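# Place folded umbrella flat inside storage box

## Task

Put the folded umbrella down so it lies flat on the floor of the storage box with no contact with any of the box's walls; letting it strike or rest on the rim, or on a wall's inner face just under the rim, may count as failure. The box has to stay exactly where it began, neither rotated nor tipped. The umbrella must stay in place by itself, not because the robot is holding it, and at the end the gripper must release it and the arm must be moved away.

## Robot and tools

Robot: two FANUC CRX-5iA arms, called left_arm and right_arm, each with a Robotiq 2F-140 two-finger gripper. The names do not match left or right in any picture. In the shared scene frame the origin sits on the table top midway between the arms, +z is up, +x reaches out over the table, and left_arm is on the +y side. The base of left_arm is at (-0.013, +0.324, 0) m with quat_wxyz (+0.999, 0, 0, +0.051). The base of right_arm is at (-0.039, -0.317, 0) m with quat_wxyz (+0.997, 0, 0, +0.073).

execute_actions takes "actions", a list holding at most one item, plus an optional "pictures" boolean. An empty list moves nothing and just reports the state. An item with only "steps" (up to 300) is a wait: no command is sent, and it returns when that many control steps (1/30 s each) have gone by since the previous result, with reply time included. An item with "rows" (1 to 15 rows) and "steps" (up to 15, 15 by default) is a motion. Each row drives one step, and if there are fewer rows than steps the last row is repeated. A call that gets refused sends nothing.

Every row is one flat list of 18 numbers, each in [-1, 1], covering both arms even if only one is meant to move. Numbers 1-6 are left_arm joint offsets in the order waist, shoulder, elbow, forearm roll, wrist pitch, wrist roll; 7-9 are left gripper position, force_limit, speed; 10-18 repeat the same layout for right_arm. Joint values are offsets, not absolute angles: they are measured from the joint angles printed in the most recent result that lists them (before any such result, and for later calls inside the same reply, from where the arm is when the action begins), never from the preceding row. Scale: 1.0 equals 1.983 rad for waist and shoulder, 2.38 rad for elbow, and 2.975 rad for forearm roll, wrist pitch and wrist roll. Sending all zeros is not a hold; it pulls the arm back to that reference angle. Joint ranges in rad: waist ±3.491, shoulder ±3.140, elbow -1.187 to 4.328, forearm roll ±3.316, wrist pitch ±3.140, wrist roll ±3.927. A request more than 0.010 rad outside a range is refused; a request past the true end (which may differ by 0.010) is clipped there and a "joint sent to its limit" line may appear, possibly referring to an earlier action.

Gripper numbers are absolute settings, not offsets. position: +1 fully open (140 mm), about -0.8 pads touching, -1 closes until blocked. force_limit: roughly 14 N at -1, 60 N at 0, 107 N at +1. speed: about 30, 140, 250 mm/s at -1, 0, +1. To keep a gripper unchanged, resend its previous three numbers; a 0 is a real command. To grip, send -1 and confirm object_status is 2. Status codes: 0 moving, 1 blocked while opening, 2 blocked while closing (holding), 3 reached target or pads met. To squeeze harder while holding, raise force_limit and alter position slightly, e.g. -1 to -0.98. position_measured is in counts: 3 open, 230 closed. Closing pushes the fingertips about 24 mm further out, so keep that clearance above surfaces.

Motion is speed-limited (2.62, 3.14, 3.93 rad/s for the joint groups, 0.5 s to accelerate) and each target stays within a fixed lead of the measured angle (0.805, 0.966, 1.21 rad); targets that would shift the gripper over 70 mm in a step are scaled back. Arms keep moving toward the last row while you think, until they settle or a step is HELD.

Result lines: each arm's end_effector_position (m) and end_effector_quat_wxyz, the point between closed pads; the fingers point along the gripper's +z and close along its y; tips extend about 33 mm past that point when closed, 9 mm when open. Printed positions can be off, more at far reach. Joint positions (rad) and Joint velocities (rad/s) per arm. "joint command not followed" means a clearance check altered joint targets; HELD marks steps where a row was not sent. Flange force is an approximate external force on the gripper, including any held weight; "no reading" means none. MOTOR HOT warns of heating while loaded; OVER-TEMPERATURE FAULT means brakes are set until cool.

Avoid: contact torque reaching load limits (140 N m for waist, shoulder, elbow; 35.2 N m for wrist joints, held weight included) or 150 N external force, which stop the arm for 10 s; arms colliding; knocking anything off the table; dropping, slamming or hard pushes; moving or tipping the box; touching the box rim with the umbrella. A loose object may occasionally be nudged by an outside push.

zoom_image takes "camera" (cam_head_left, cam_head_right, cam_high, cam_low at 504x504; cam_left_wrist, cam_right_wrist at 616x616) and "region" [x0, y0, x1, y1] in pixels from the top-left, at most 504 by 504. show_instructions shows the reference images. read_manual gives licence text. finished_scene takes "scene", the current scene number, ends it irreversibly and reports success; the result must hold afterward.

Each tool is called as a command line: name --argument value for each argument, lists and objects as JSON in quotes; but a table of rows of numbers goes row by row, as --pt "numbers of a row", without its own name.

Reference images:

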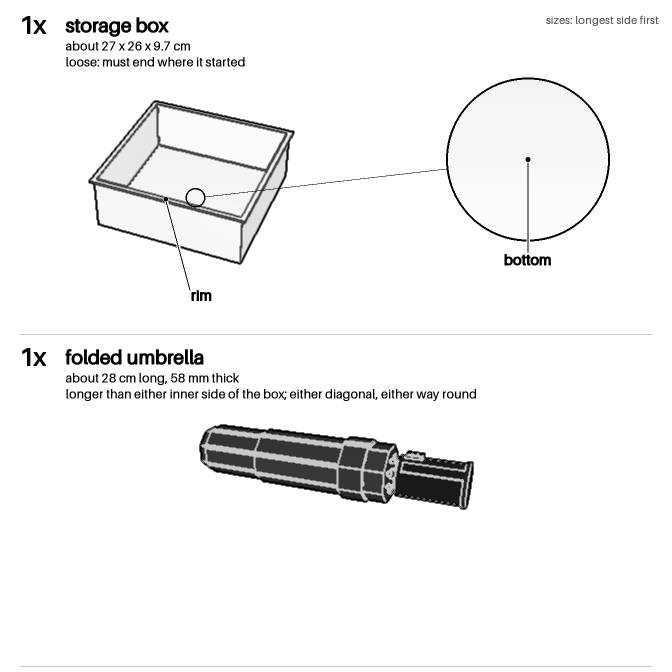

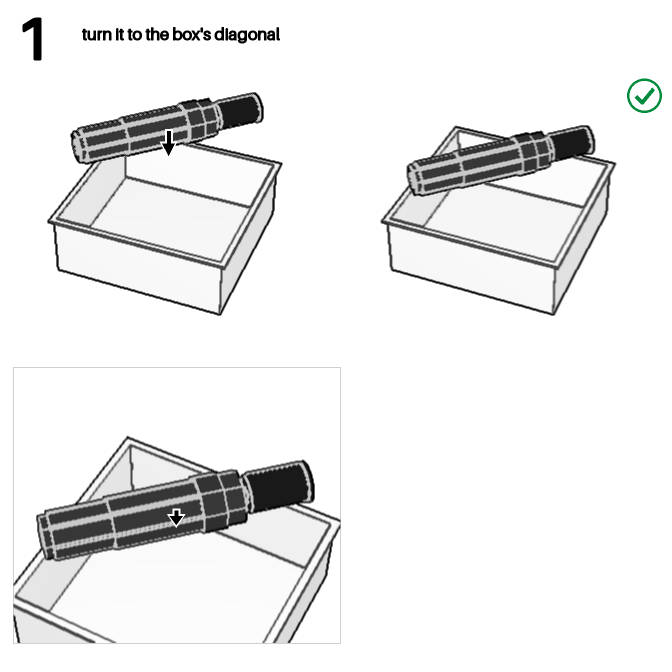

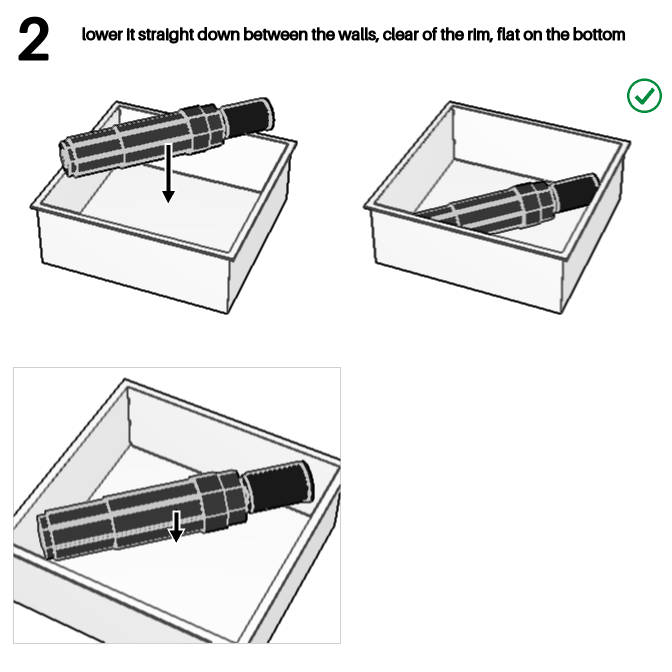

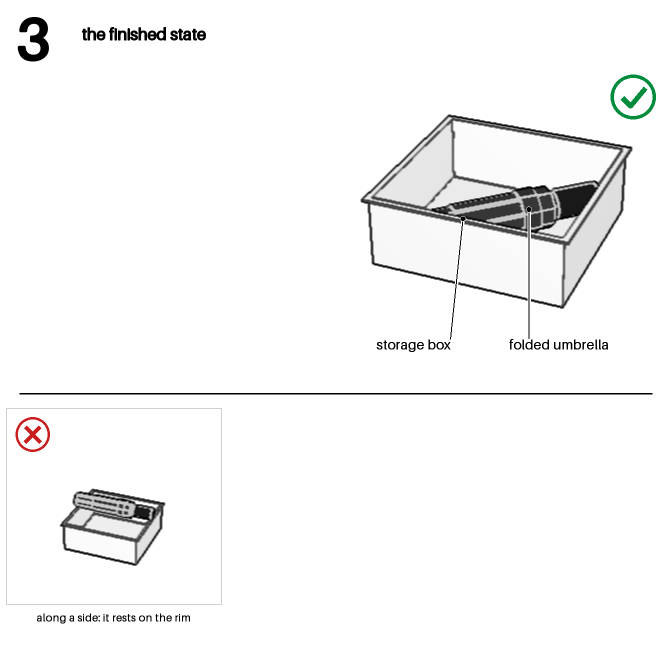

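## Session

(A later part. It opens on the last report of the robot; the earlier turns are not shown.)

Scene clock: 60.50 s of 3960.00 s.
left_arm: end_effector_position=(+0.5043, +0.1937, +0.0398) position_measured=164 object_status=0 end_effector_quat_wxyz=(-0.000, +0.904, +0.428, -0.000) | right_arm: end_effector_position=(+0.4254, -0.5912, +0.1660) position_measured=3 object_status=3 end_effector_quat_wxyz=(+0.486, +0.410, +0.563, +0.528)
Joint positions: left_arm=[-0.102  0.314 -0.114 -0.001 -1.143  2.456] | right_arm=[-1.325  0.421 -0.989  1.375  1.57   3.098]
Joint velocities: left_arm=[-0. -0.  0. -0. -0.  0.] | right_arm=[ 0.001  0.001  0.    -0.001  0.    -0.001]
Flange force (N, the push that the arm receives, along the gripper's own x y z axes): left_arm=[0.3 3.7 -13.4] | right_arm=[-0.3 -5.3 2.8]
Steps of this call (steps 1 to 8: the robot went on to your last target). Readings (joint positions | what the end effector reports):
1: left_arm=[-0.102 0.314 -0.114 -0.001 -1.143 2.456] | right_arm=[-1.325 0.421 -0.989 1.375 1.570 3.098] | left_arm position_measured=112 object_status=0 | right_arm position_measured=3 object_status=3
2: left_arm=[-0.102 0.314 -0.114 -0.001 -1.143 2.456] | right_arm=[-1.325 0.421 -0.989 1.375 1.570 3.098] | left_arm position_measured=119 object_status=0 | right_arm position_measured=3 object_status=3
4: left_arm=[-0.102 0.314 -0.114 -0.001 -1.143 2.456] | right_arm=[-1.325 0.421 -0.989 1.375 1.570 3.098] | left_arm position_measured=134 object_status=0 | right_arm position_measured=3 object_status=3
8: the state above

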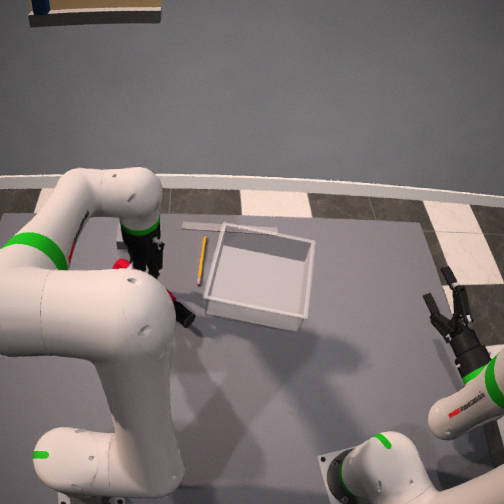

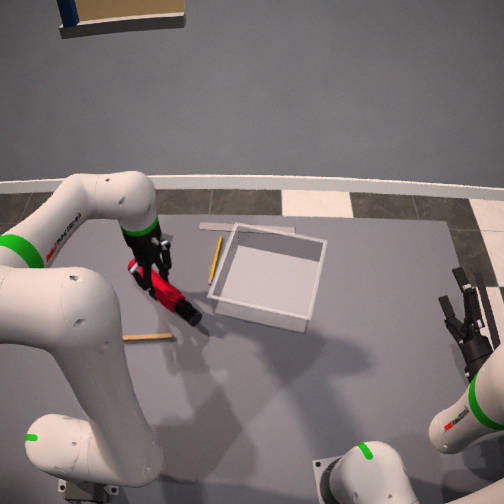

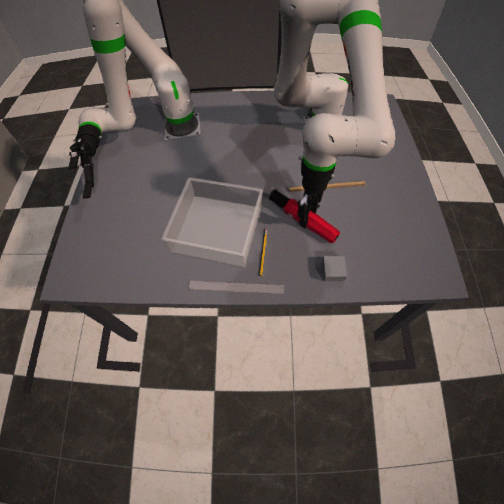

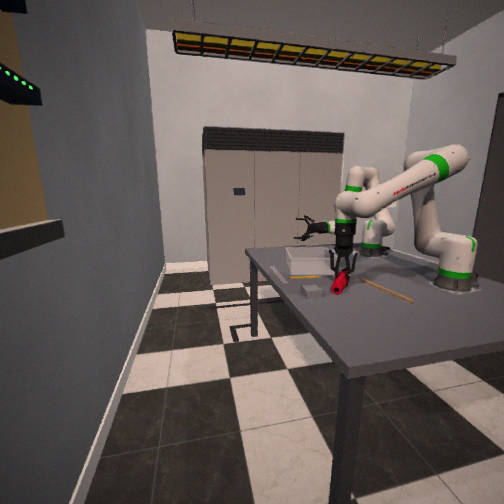

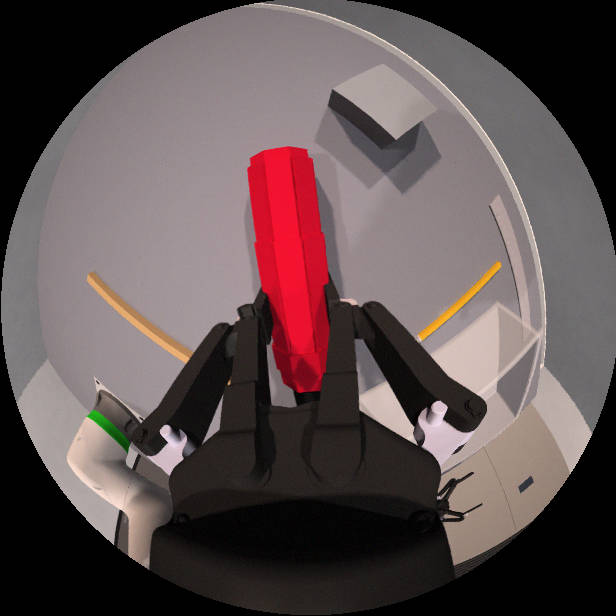

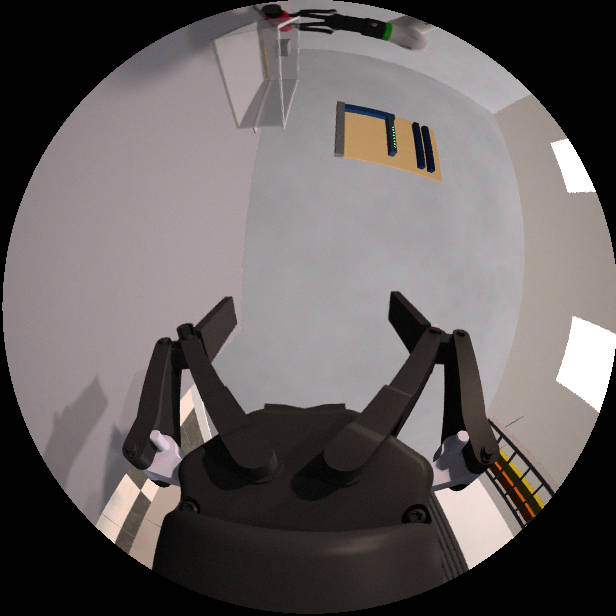

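execute_actions --actions '[{"rows":[[0,-0.0458,0.0943,0,-0.1059,0,-1,0,0,0,0,0,0,0,0,1,0,0]],"steps":15}]'

zoom_image --camera "cam_high" --region '[140,150,360,290]'

Scene clock: 66.40 s of 3960.00 s.
left_arm: end_effector_position=(+0.5047, +0.1937, +0.1792) position_measured=168 object_status=2 end_effector_quat_wxyz=(-0.000, +0.904, +0.428, +0.000) | right_arm: end_effector_position=(+0.4254, -0.5912, +0.1660) position_measured=3 object_status=3 end_effector_quat_wxyz=(+0.486, +0.410, +0.563, +0.528)
Joint positions: left_arm=[-0.102  0.224  0.109 -0.    -1.457  2.456] | right_arm=[-1.325  0.421 -0.989  1.375  1.57   3.098]
Joint velocities: left_arm=[-0.001 -0.011  0.031 -0.    -0.052  0.   ] | right_arm=[ 0.001  0.001  0.001  0.001  0.002 -0.   ]
Flange force (N, the push that the arm receives, along the gripper's own x y z axes): left_arm=[-2.2 -0.8 -16.4] | right_arm=[-0.4 -5.1 0.4]
Steps of this call (steps 1 to 15: the robot went on to your last target; steps 16 to 90: nothing new was sent; then 2.40 s passed at rest; steps 91 to 105: all 15 steps of this action). Readings (joint positions | what the end effector reports):
91: left_arm=[-0.102 0.314 -0.114 -0.000 -1.143 2.456] | right_arm=[-1.325 0.421 -0.989 1.375 1.570 3.098] | left_arm position_measured=168 object_status=2 | right_arm position_measured=3 object_status=3
92: left_arm=[-0.102 0.314 -0.112 -0.000 -1.147 2.456] | right_arm=[-1.325 0.421 -0.989 1.375 1.570 3.098] | left_arm position_measured=168 object_status=2 | right_arm position_measured=3 object_status=3
94: left_arm=[-0.102 0.305 -0.090 -0.000 -1.178 2.456] | right_arm=[-1.325 0.421 -0.989 1.375 1.570 3.098] | left_arm position_measured=168 object_status=2 | right_arm position_measured=3 object_status=3
98: left_arm=[-0.102 0.267 0.003 -0.000 -1.307 2.456] | right_arm=[-1.325 0.421 -0.989 1.375 1.570 3.098] | left_arm position_measured=168 object_status=2 | right_arm position_measured=3 object_status=3
105: the state above

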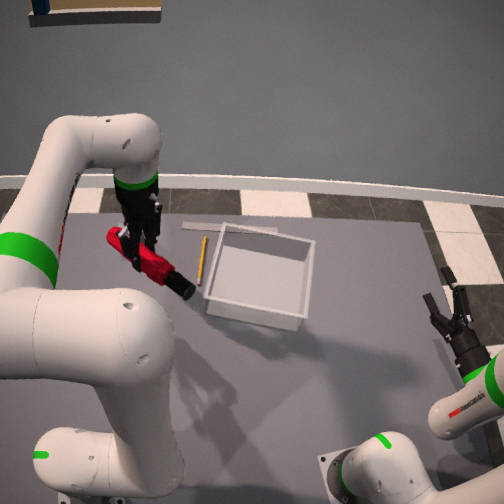

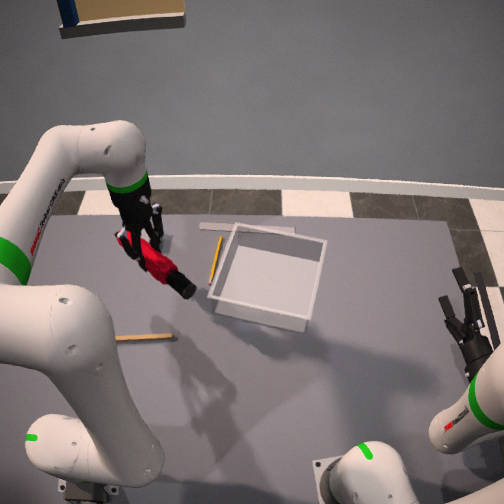

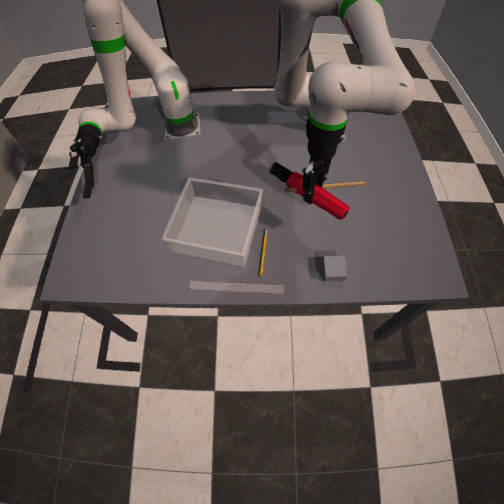

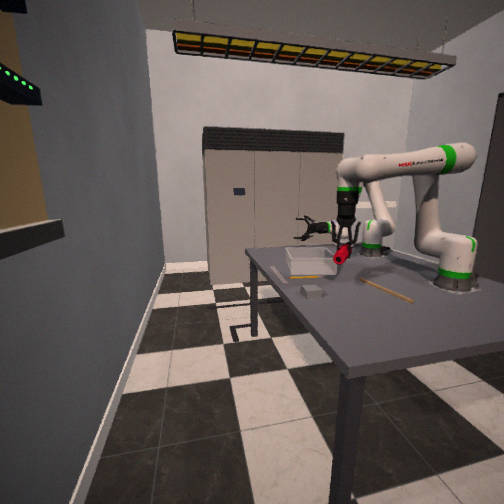

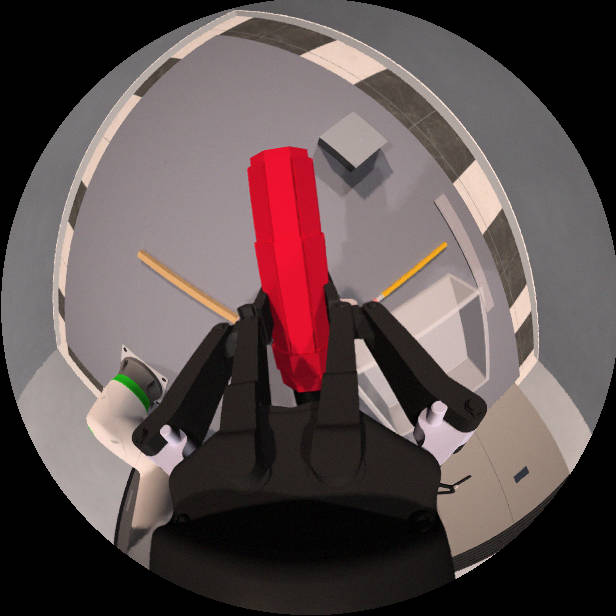

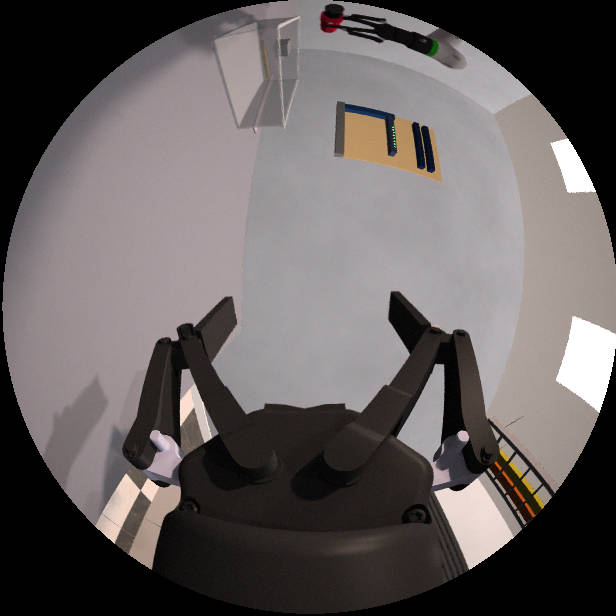

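Region (140, 150, 360, 290) of cam_high's 504x504 image, scaled by 2.291, with more detail than that image has; it fills the top 321 rows of this view, and the rest is white.

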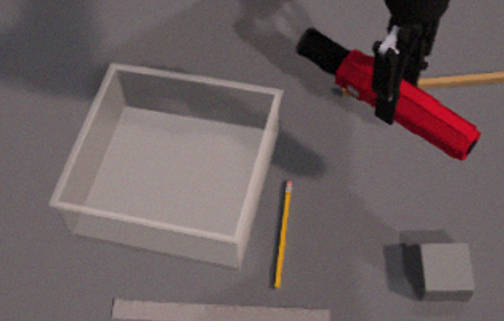

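execute_actions --actions '[{"rows":[[-0.230,0.2625,0.3356,0,-0.0931,0.0709,-1,0,0,0,0,0,0,0,0,1,0,0]],"steps":15}]' --pictures false

execute_actions --actions '[{"steps":20}]'

Scene clock: 84.20 s of 3960.00 s.
left_arm: end_effector_position=(+0.5607, +0.0629, +0.2019) position_measured=168 object_status=2 end_effector_quat_wxyz=(-0.000, +0.927, +0.374, +0.000) | right_arm: end_effector_position=(+0.4254, -0.5912, +0.1660) position_measured=3 object_status=3 end_effector_quat_wxyz=(+0.486, +0.410, +0.563, +0.528)
Joint positions: left_arm=[-0.321  0.473  0.494 -0.001 -1.59   2.557] | right_arm=[-1.325  0.421 -0.989  1.375  1.57   3.098]
Joint velocities: left_arm=[-0.552  0.631  0.965 -0.001 -0.33   0.253] | right_arm=[ 0.    -0.001  0.     0.001  0.001 -0.   ]
Flange force (N, the push that the arm receives, along the gripper's own x y z axes): left_arm=[6.5 11.6 -4.1] | right_arm=[-0.6 -4.7 1.9]
Steps of this call (steps 1 to 15: the robot went on to your last target; steps 16 to 90: nothing new was sent; then 14.30 s passed at rest; steps 91 to 105: all 15 steps of this action). Readings (joint positions | what the end effector reports):
91: left_arm=[-0.102 0.223 0.110 -0.001 -1.458 2.456] | right_arm=[-1.325 0.421 -0.989 1.375 1.570 3.098] | left_arm position_measured=168 object_status=2 | right_arm position_measured=3 object_status=3
92: left_arm=[-0.103 0.225 0.113 -0.001 -1.459 2.457] | right_arm=[-1.325 0.421 -0.989 1.375 1.570 3.098] | left_arm position_measured=168 object_status=2 | right_arm position_measured=3 object_status=3
94: left_arm=[-0.117 0.241 0.138 -0.001 -1.468 2.464] | right_arm=[-1.325 0.421 -0.989 1.375 1.570 3.098] | left_arm position_measured=168 object_status=2 | right_arm position_measured=3 object_status=3
98: left_arm=[-0.188 0.322 0.262 -0.001 -1.510 2.496] | right_arm=[-1.325 0.421 -0.989 1.375 1.570 3.098] | left_arm position_measured=168 object_status=2 | right_arm position_measured=3 object_status=3
105: the state above

Scene clock: 84.87 s of 3960.00 s.
left_arm: end_effector_position=(+0.5599, -0.1023, +0.2002) position_measured=168 object_status=2 end_effector_quat_wxyz=(+0.000, +0.949, +0.315, +0.000) | right_arm: end_effector_position=(+0.4254, -0.5912, +0.1660) position_measured=3 object_status=3 end_effector_quat_wxyz=(+0.486, +0.410, +0.563, +0.528)
Joint positions: left_arm=[-0.558  0.744  0.908 -0.    -1.734  2.667] | right_arm=[-1.325  0.421 -0.989  1.375  1.57   3.098]
Joint velocities: left_arm=[-0.001  0.     0.002 -0.001  0.     0.001] | right_arm=[-0.     0.     0.001  0.001 -0.001  0.   ]
Flange force (N, the push that the arm receives, along the gripper's own x y z axes): left_arm=no reading | right_arm=[-0.3 -4.5 0.6]
Steps of this call (steps 1 to 20: the robot went on to your last target). Readings (joint positions | what the end effector reports):
1: left_arm=[-0.339 0.495 0.526 -0.001 -1.602 2.566] | right_arm=[-1.325 0.421 -0.989 1.375 1.570 3.098] | left_arm position_measured=168 object_status=2 | right_arm position_measured=3 object_status=3
2: left_arm=[-0.358 0.516 0.559 -0.001 -1.613 2.575] | right_arm=[-1.325 0.421 -0.989 1.375 1.570 3.098] | left_arm position_measured=168 object_status=2 | right_arm position_measured=3 object_status=3
4: left_arm=[-0.395 0.558 0.623 -0.001 -1.635 2.592] | right_arm=[-1.325 0.421 -0.989 1.375 1.570 3.098] | left_arm position_measured=168 object_status=2 | right_arm position_measured=3 object_status=3
8: left_arm=[-0.468 0.642 0.751 -0.001 -1.679 2.626] | right_arm=[-1.325 0.421 -0.989 1.375 1.570 3.098] | left_arm position_measured=168 object_status=2 | right_arm position_measured=3 object_status=3
20: the state above

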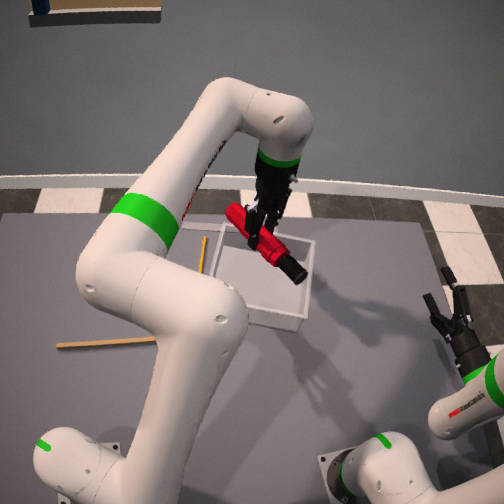

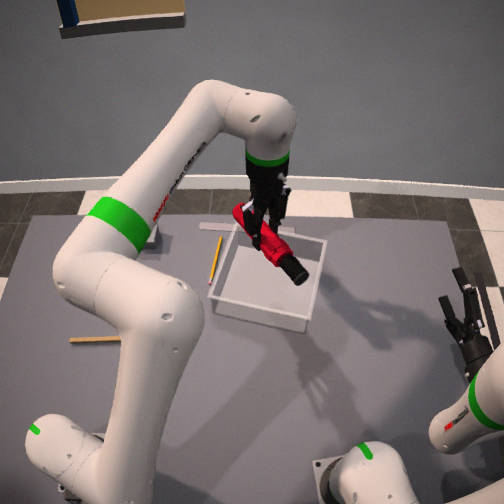

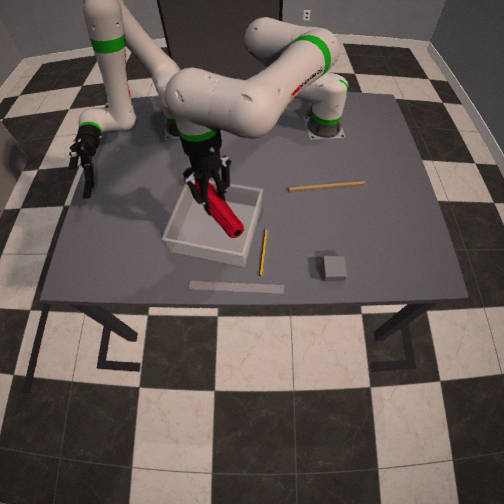

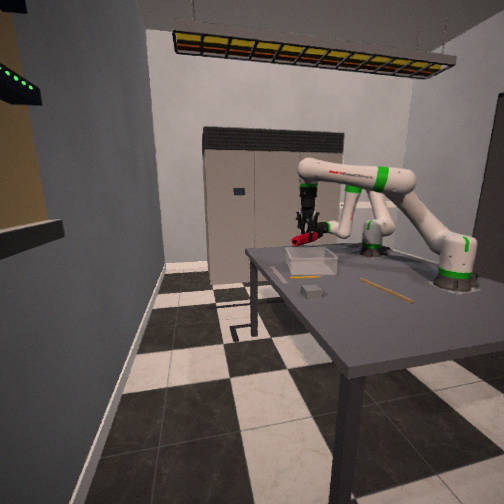

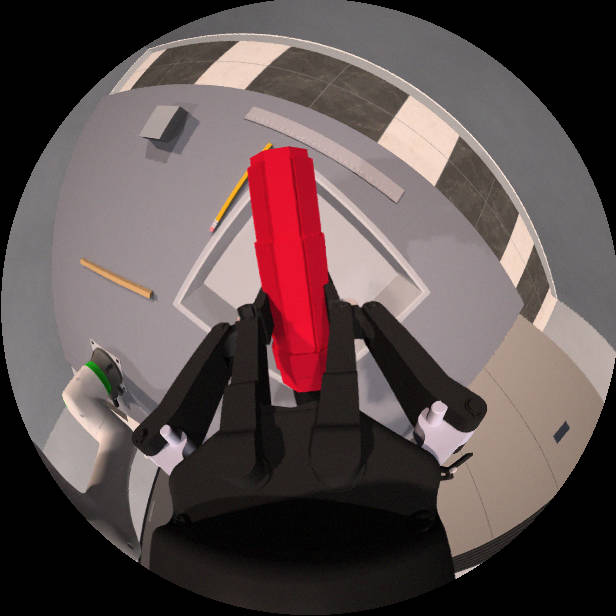

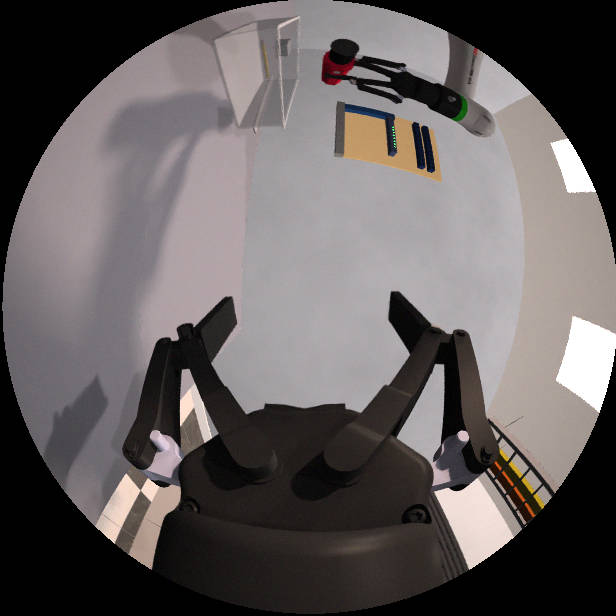

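execute_actions --actions '[{"rows":[[0,-0.0088,-0.0616,0,0.0431,0,-1,0,0,0,0,0,0,0,0,1,0,0]],"steps":15}]'

zoom_image --camera "cam_high" --region '[140,140,300,280]'

zoom_image --camera "cam_head_right" --region '[190,170,350,350]'

Scene clock: 102.77 s of 3960.00 s.
left_arm: end_effector_position=(+0.5598, -0.1023, +0.1499) position_measured=168 object_status=2 end_effector_quat_wxyz=(-0.000, +0.949, +0.315, +0.000) | right_arm: end_effector_position=(+0.4254, -0.5912, +0.1660) position_measured=3 object_status=3 end_effector_quat_wxyz=(+0.486, +0.410, +0.563, +0.528)
Joint positions: left_arm=[-0.558  0.726  0.762 -0.001 -1.605  2.667] | right_arm=[-1.325  0.421 -0.989  1.375  1.57   3.098]
Joint velocities: left_arm=[ 0.    -0.001 -0.002 -0.     0.     0.001] | right_arm=[ 0.    -0.     0.001  0.001  0.    -0.   ]
Flange force (N, the push that the arm receives, along the gripper's own x y z axes): left_arm=[2.1 9.1 -1.4] | right_arm=[0.5 -4.6 1.5]
Steps of this call (steps 1 to 15: the robot went on to your last target; steps 16 to 90: nothing new was sent; then 14.40 s passed at rest; steps 91 to 105: all 15 steps of this action). Readings (joint positions | what the end effector reports):
91: left_arm=[-0.558 0.744 0.908 -0.000 -1.734 2.667] | right_arm=[-1.325 0.421 -0.989 1.375 1.570 3.098] | left_arm position_measured=168 object_status=2 | right_arm position_measured=3 object_status=3
92: left_arm=[-0.558 0.744 0.906 -0.000 -1.732 2.667] | right_arm=[-1.325 0.421 -0.989 1.375 1.570 3.098] | left_arm position_measured=168 object_status=2 | right_arm position_measured=3 object_status=3
94: left_arm=[-0.558 0.741 0.881 -0.000 -1.710 2.667] | right_arm=[-1.325 0.421 -0.989 1.375 1.570 3.098] | left_arm position_measured=168 object_status=2 | right_arm position_measured=3 object_status=3
98: left_arm=[-0.558 0.730 0.783 -0.001 -1.625 2.667] | right_arm=[-1.325 0.421 -0.989 1.375 1.570 3.098] | left_arm position_measured=168 object_status=2 | right_arm position_measured=3 object_status=3
105: the state above

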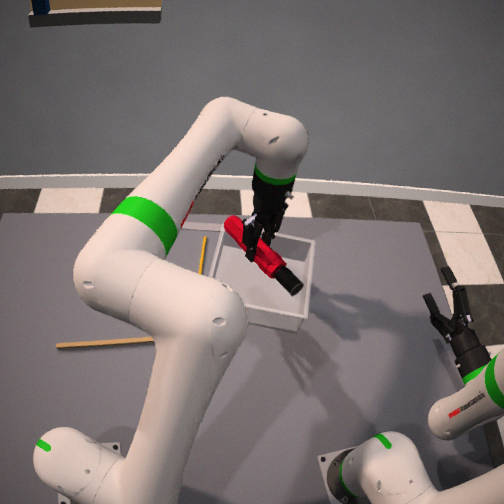

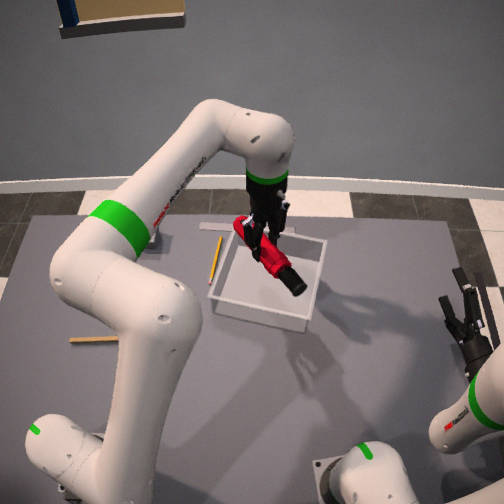

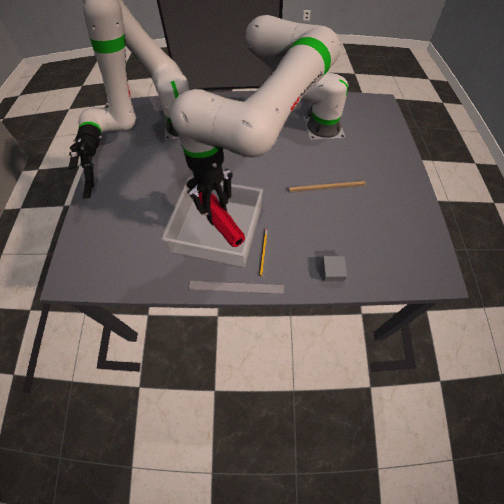

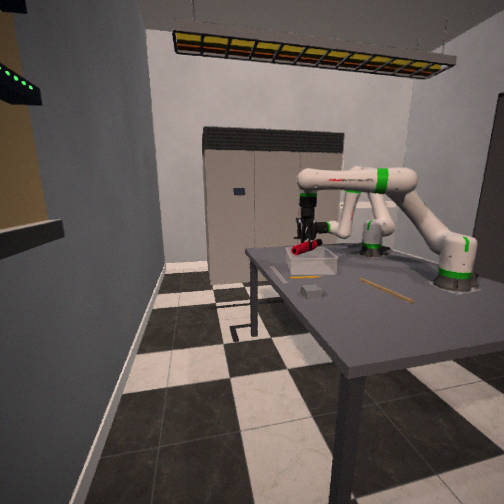

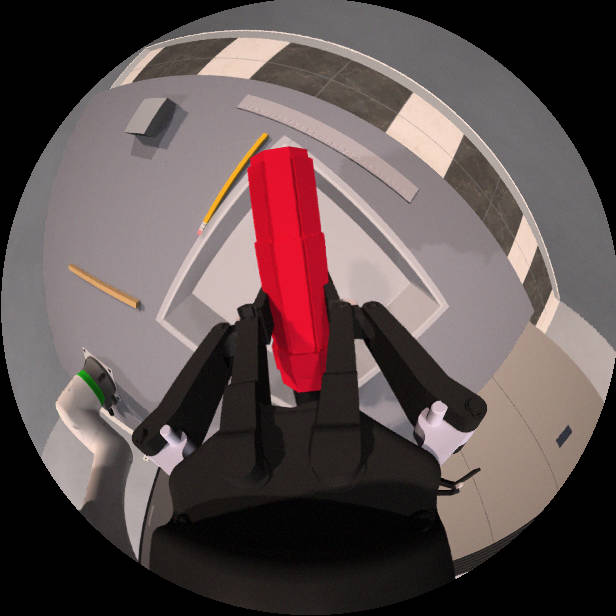

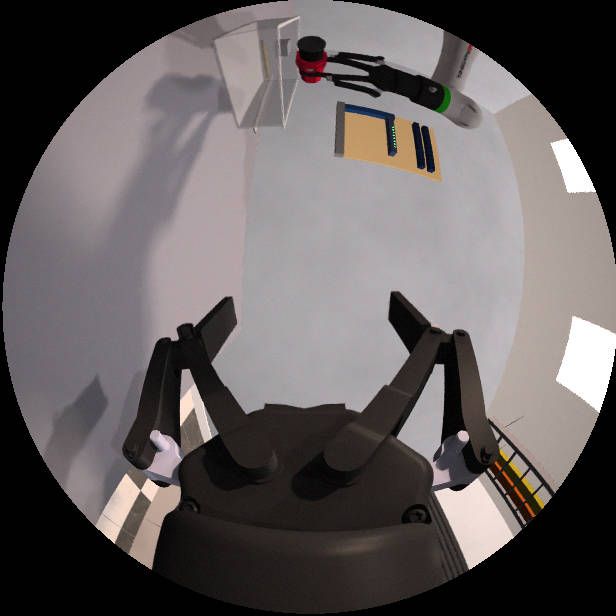

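Region (140, 140, 300, 280) of cam_high's 504x504 image, scaled by 3.150, with more detail than that image has; it fills the top 441 rows of this view, and the rest is white.

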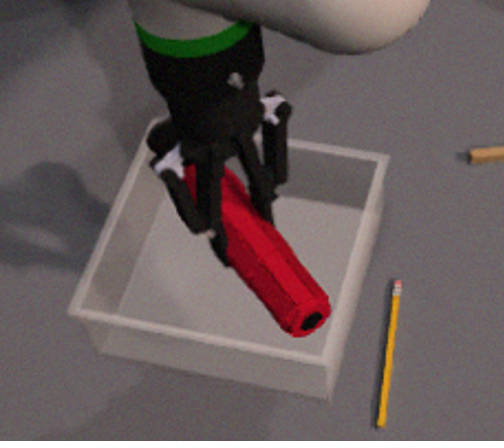

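Region (190, 170, 350, 350) of cam_head_right's 504x504 image, scaled by 2.800, with more detail than that image has.

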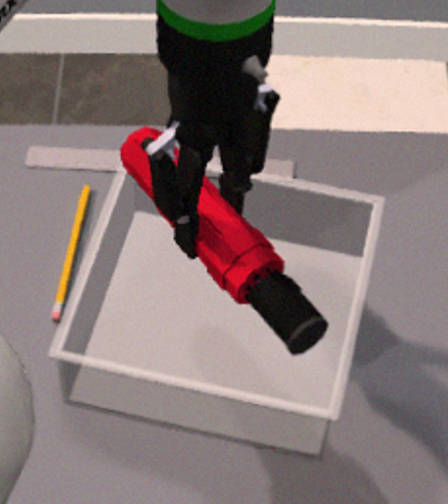

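execute_actions --actions '[{"rows":[[-0.0052,-0.0027,-0.043,0,0.0323,0.0035,-1,0,0,0,0,0,0,0,0,1,0,0]],"steps":15}]'

zoom_image --camera "cam_high" --region '[140,140,300,280]'

zoom_image --camera "cam_head_right" --region '[190,170,350,350]'

Scene clock: 133.77 s of 3960.00 s.
left_arm: end_effector_position=(+0.5532, -0.1070, +0.1099) position_measured=168 object_status=2 end_effector_quat_wxyz=(-0.000, +0.949, +0.315, +0.000) | right_arm: end_effector_position=(+0.4254, -0.5912, +0.1660) position_measured=3 object_status=3 end_effector_quat_wxyz=(+0.486, +0.410, +0.563, +0.528)
Joint positions: left_arm=[-0.568  0.721  0.659 -0.001 -1.509  2.678] | right_arm=[-1.325  0.421 -0.989  1.375  1.57   3.098]
Joint velocities: left_arm=[ 0.    -0.    -0.001 -0.002 -0.     0.   ] | right_arm=[-0.     0.001 -0.     0.001 -0.001  0.   ]
Flange force (N, the push that the arm receives, along the gripper's own x y z axes): left_arm=[-0.7 0.8 2.7] | right_arm=[0.3 -4.8 0.3]
Steps of this call (steps 1 to 15: the robot went on to your last target; steps 16 to 90: nothing new was sent; then 27.50 s passed at rest; steps 91 to 105: all 15 steps of this action). Readings (joint positions | what the end effector reports):
91: left_arm=[-0.558 0.727 0.761 -0.000 -1.605 2.667] | right_arm=[-1.325 0.421 -0.989 1.375 1.570 3.098] | left_arm position_measured=168 object_status=2 | right_arm position_measured=3 object_status=3
92: left_arm=[-0.558 0.727 0.759 -0.000 -1.603 2.667] | right_arm=[-1.325 0.421 -0.989 1.375 1.570 3.098] | left_arm position_measured=168 object_status=2 | right_arm position_measured=3 object_status=3
94: left_arm=[-0.560 0.725 0.734 -0.000 -1.579 2.670] | right_arm=[-1.325 0.421 -0.989 1.375 1.570 3.098] | left_arm position_measured=168 object_status=2 | right_arm position_measured=3 object_status=3
98: left_arm=[-0.568 0.722 0.663 -0.000 -1.514 2.677] | right_arm=[-1.325 0.421 -0.989 1.375 1.570 3.098] | left_arm position_measured=168 object_status=2 | right_arm position_measured=3 object_status=3
105: the state above

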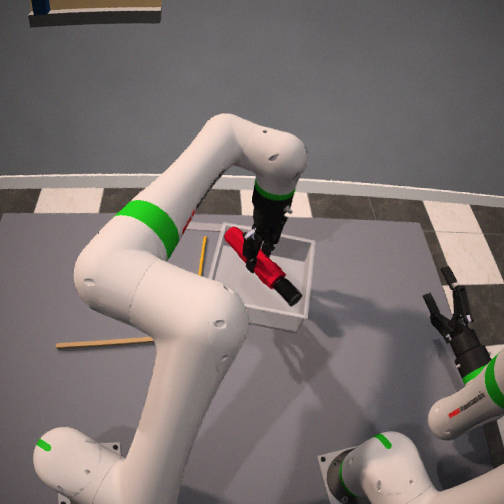

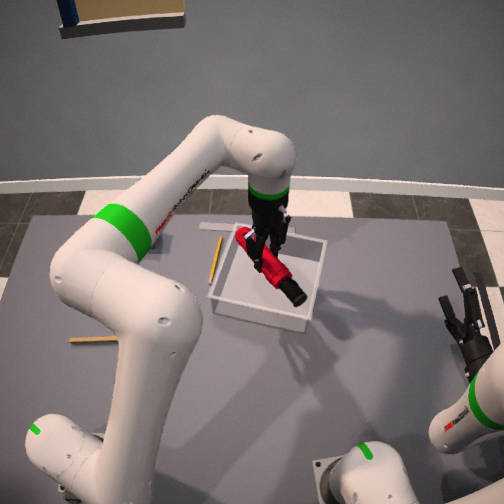

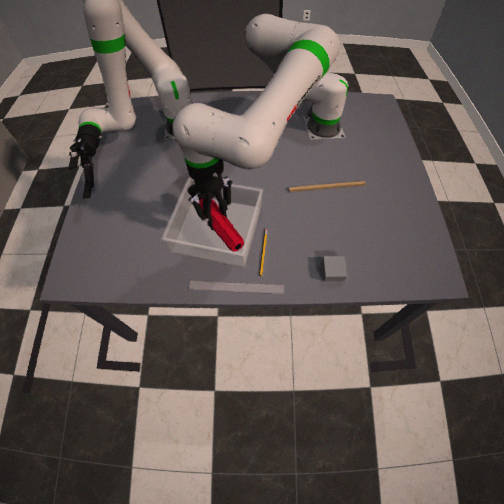

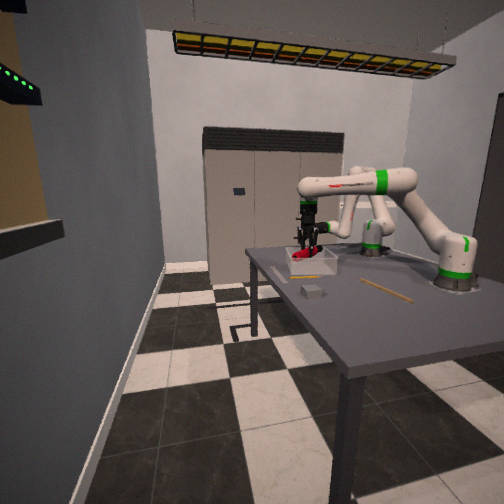

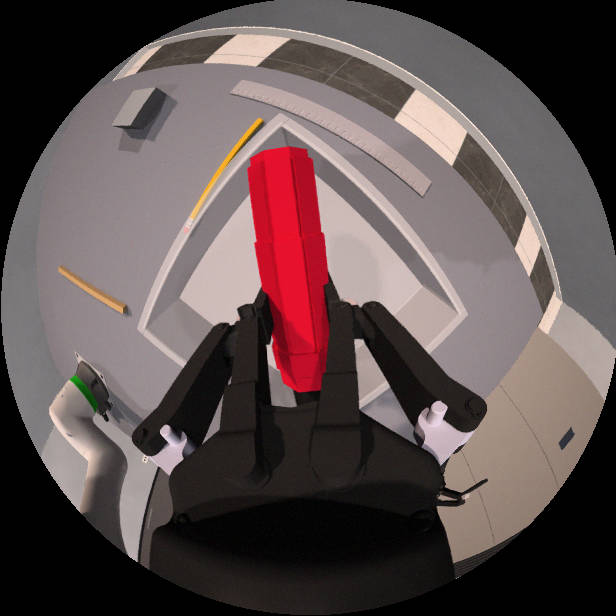

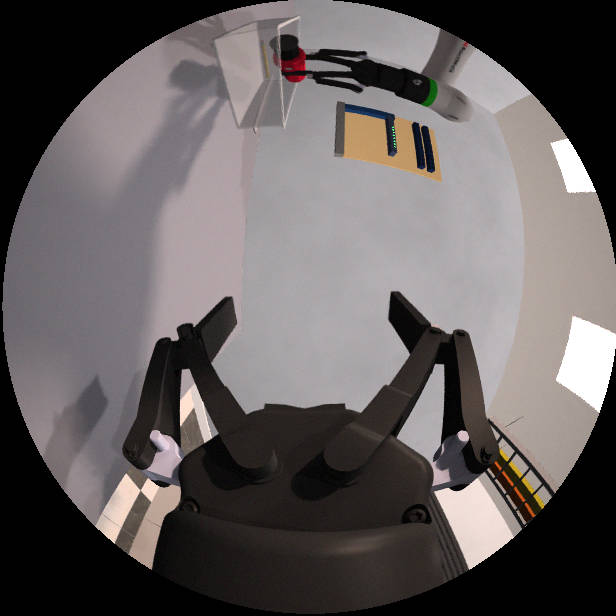

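Region (140, 140, 300, 280) of cam_high's 504x504 image, scaled by 3.150, with more detail than that image has; it fills the top 441 rows of this view, and the rest is white.

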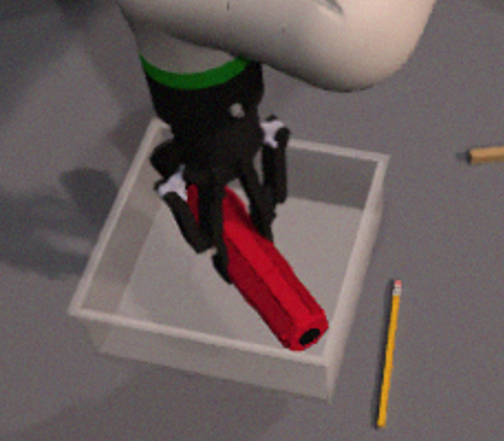

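Region (190, 170, 350, 350) of cam_head_right's 504x504 image, scaled by 2.800, with more detail than that image has.

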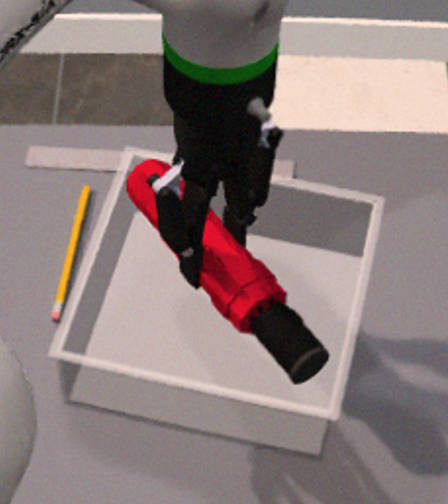

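zoom_image --camera "cam_head_left" --region '[190,210,330,340]'

Region (190, 210, 330, 340) of cam_head_left's 504x504 image, scaled by 3.600, with more detail than that image has; it fills the top 468 rows of this view, and the rest is white.

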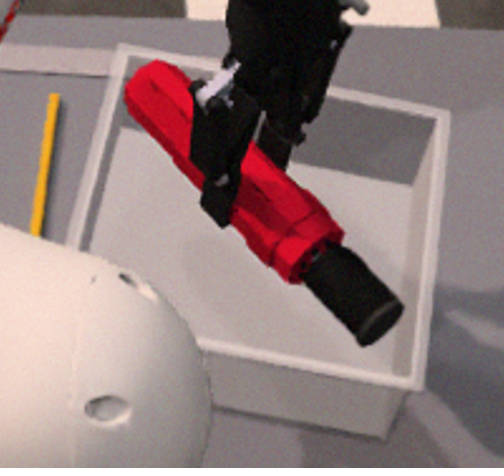

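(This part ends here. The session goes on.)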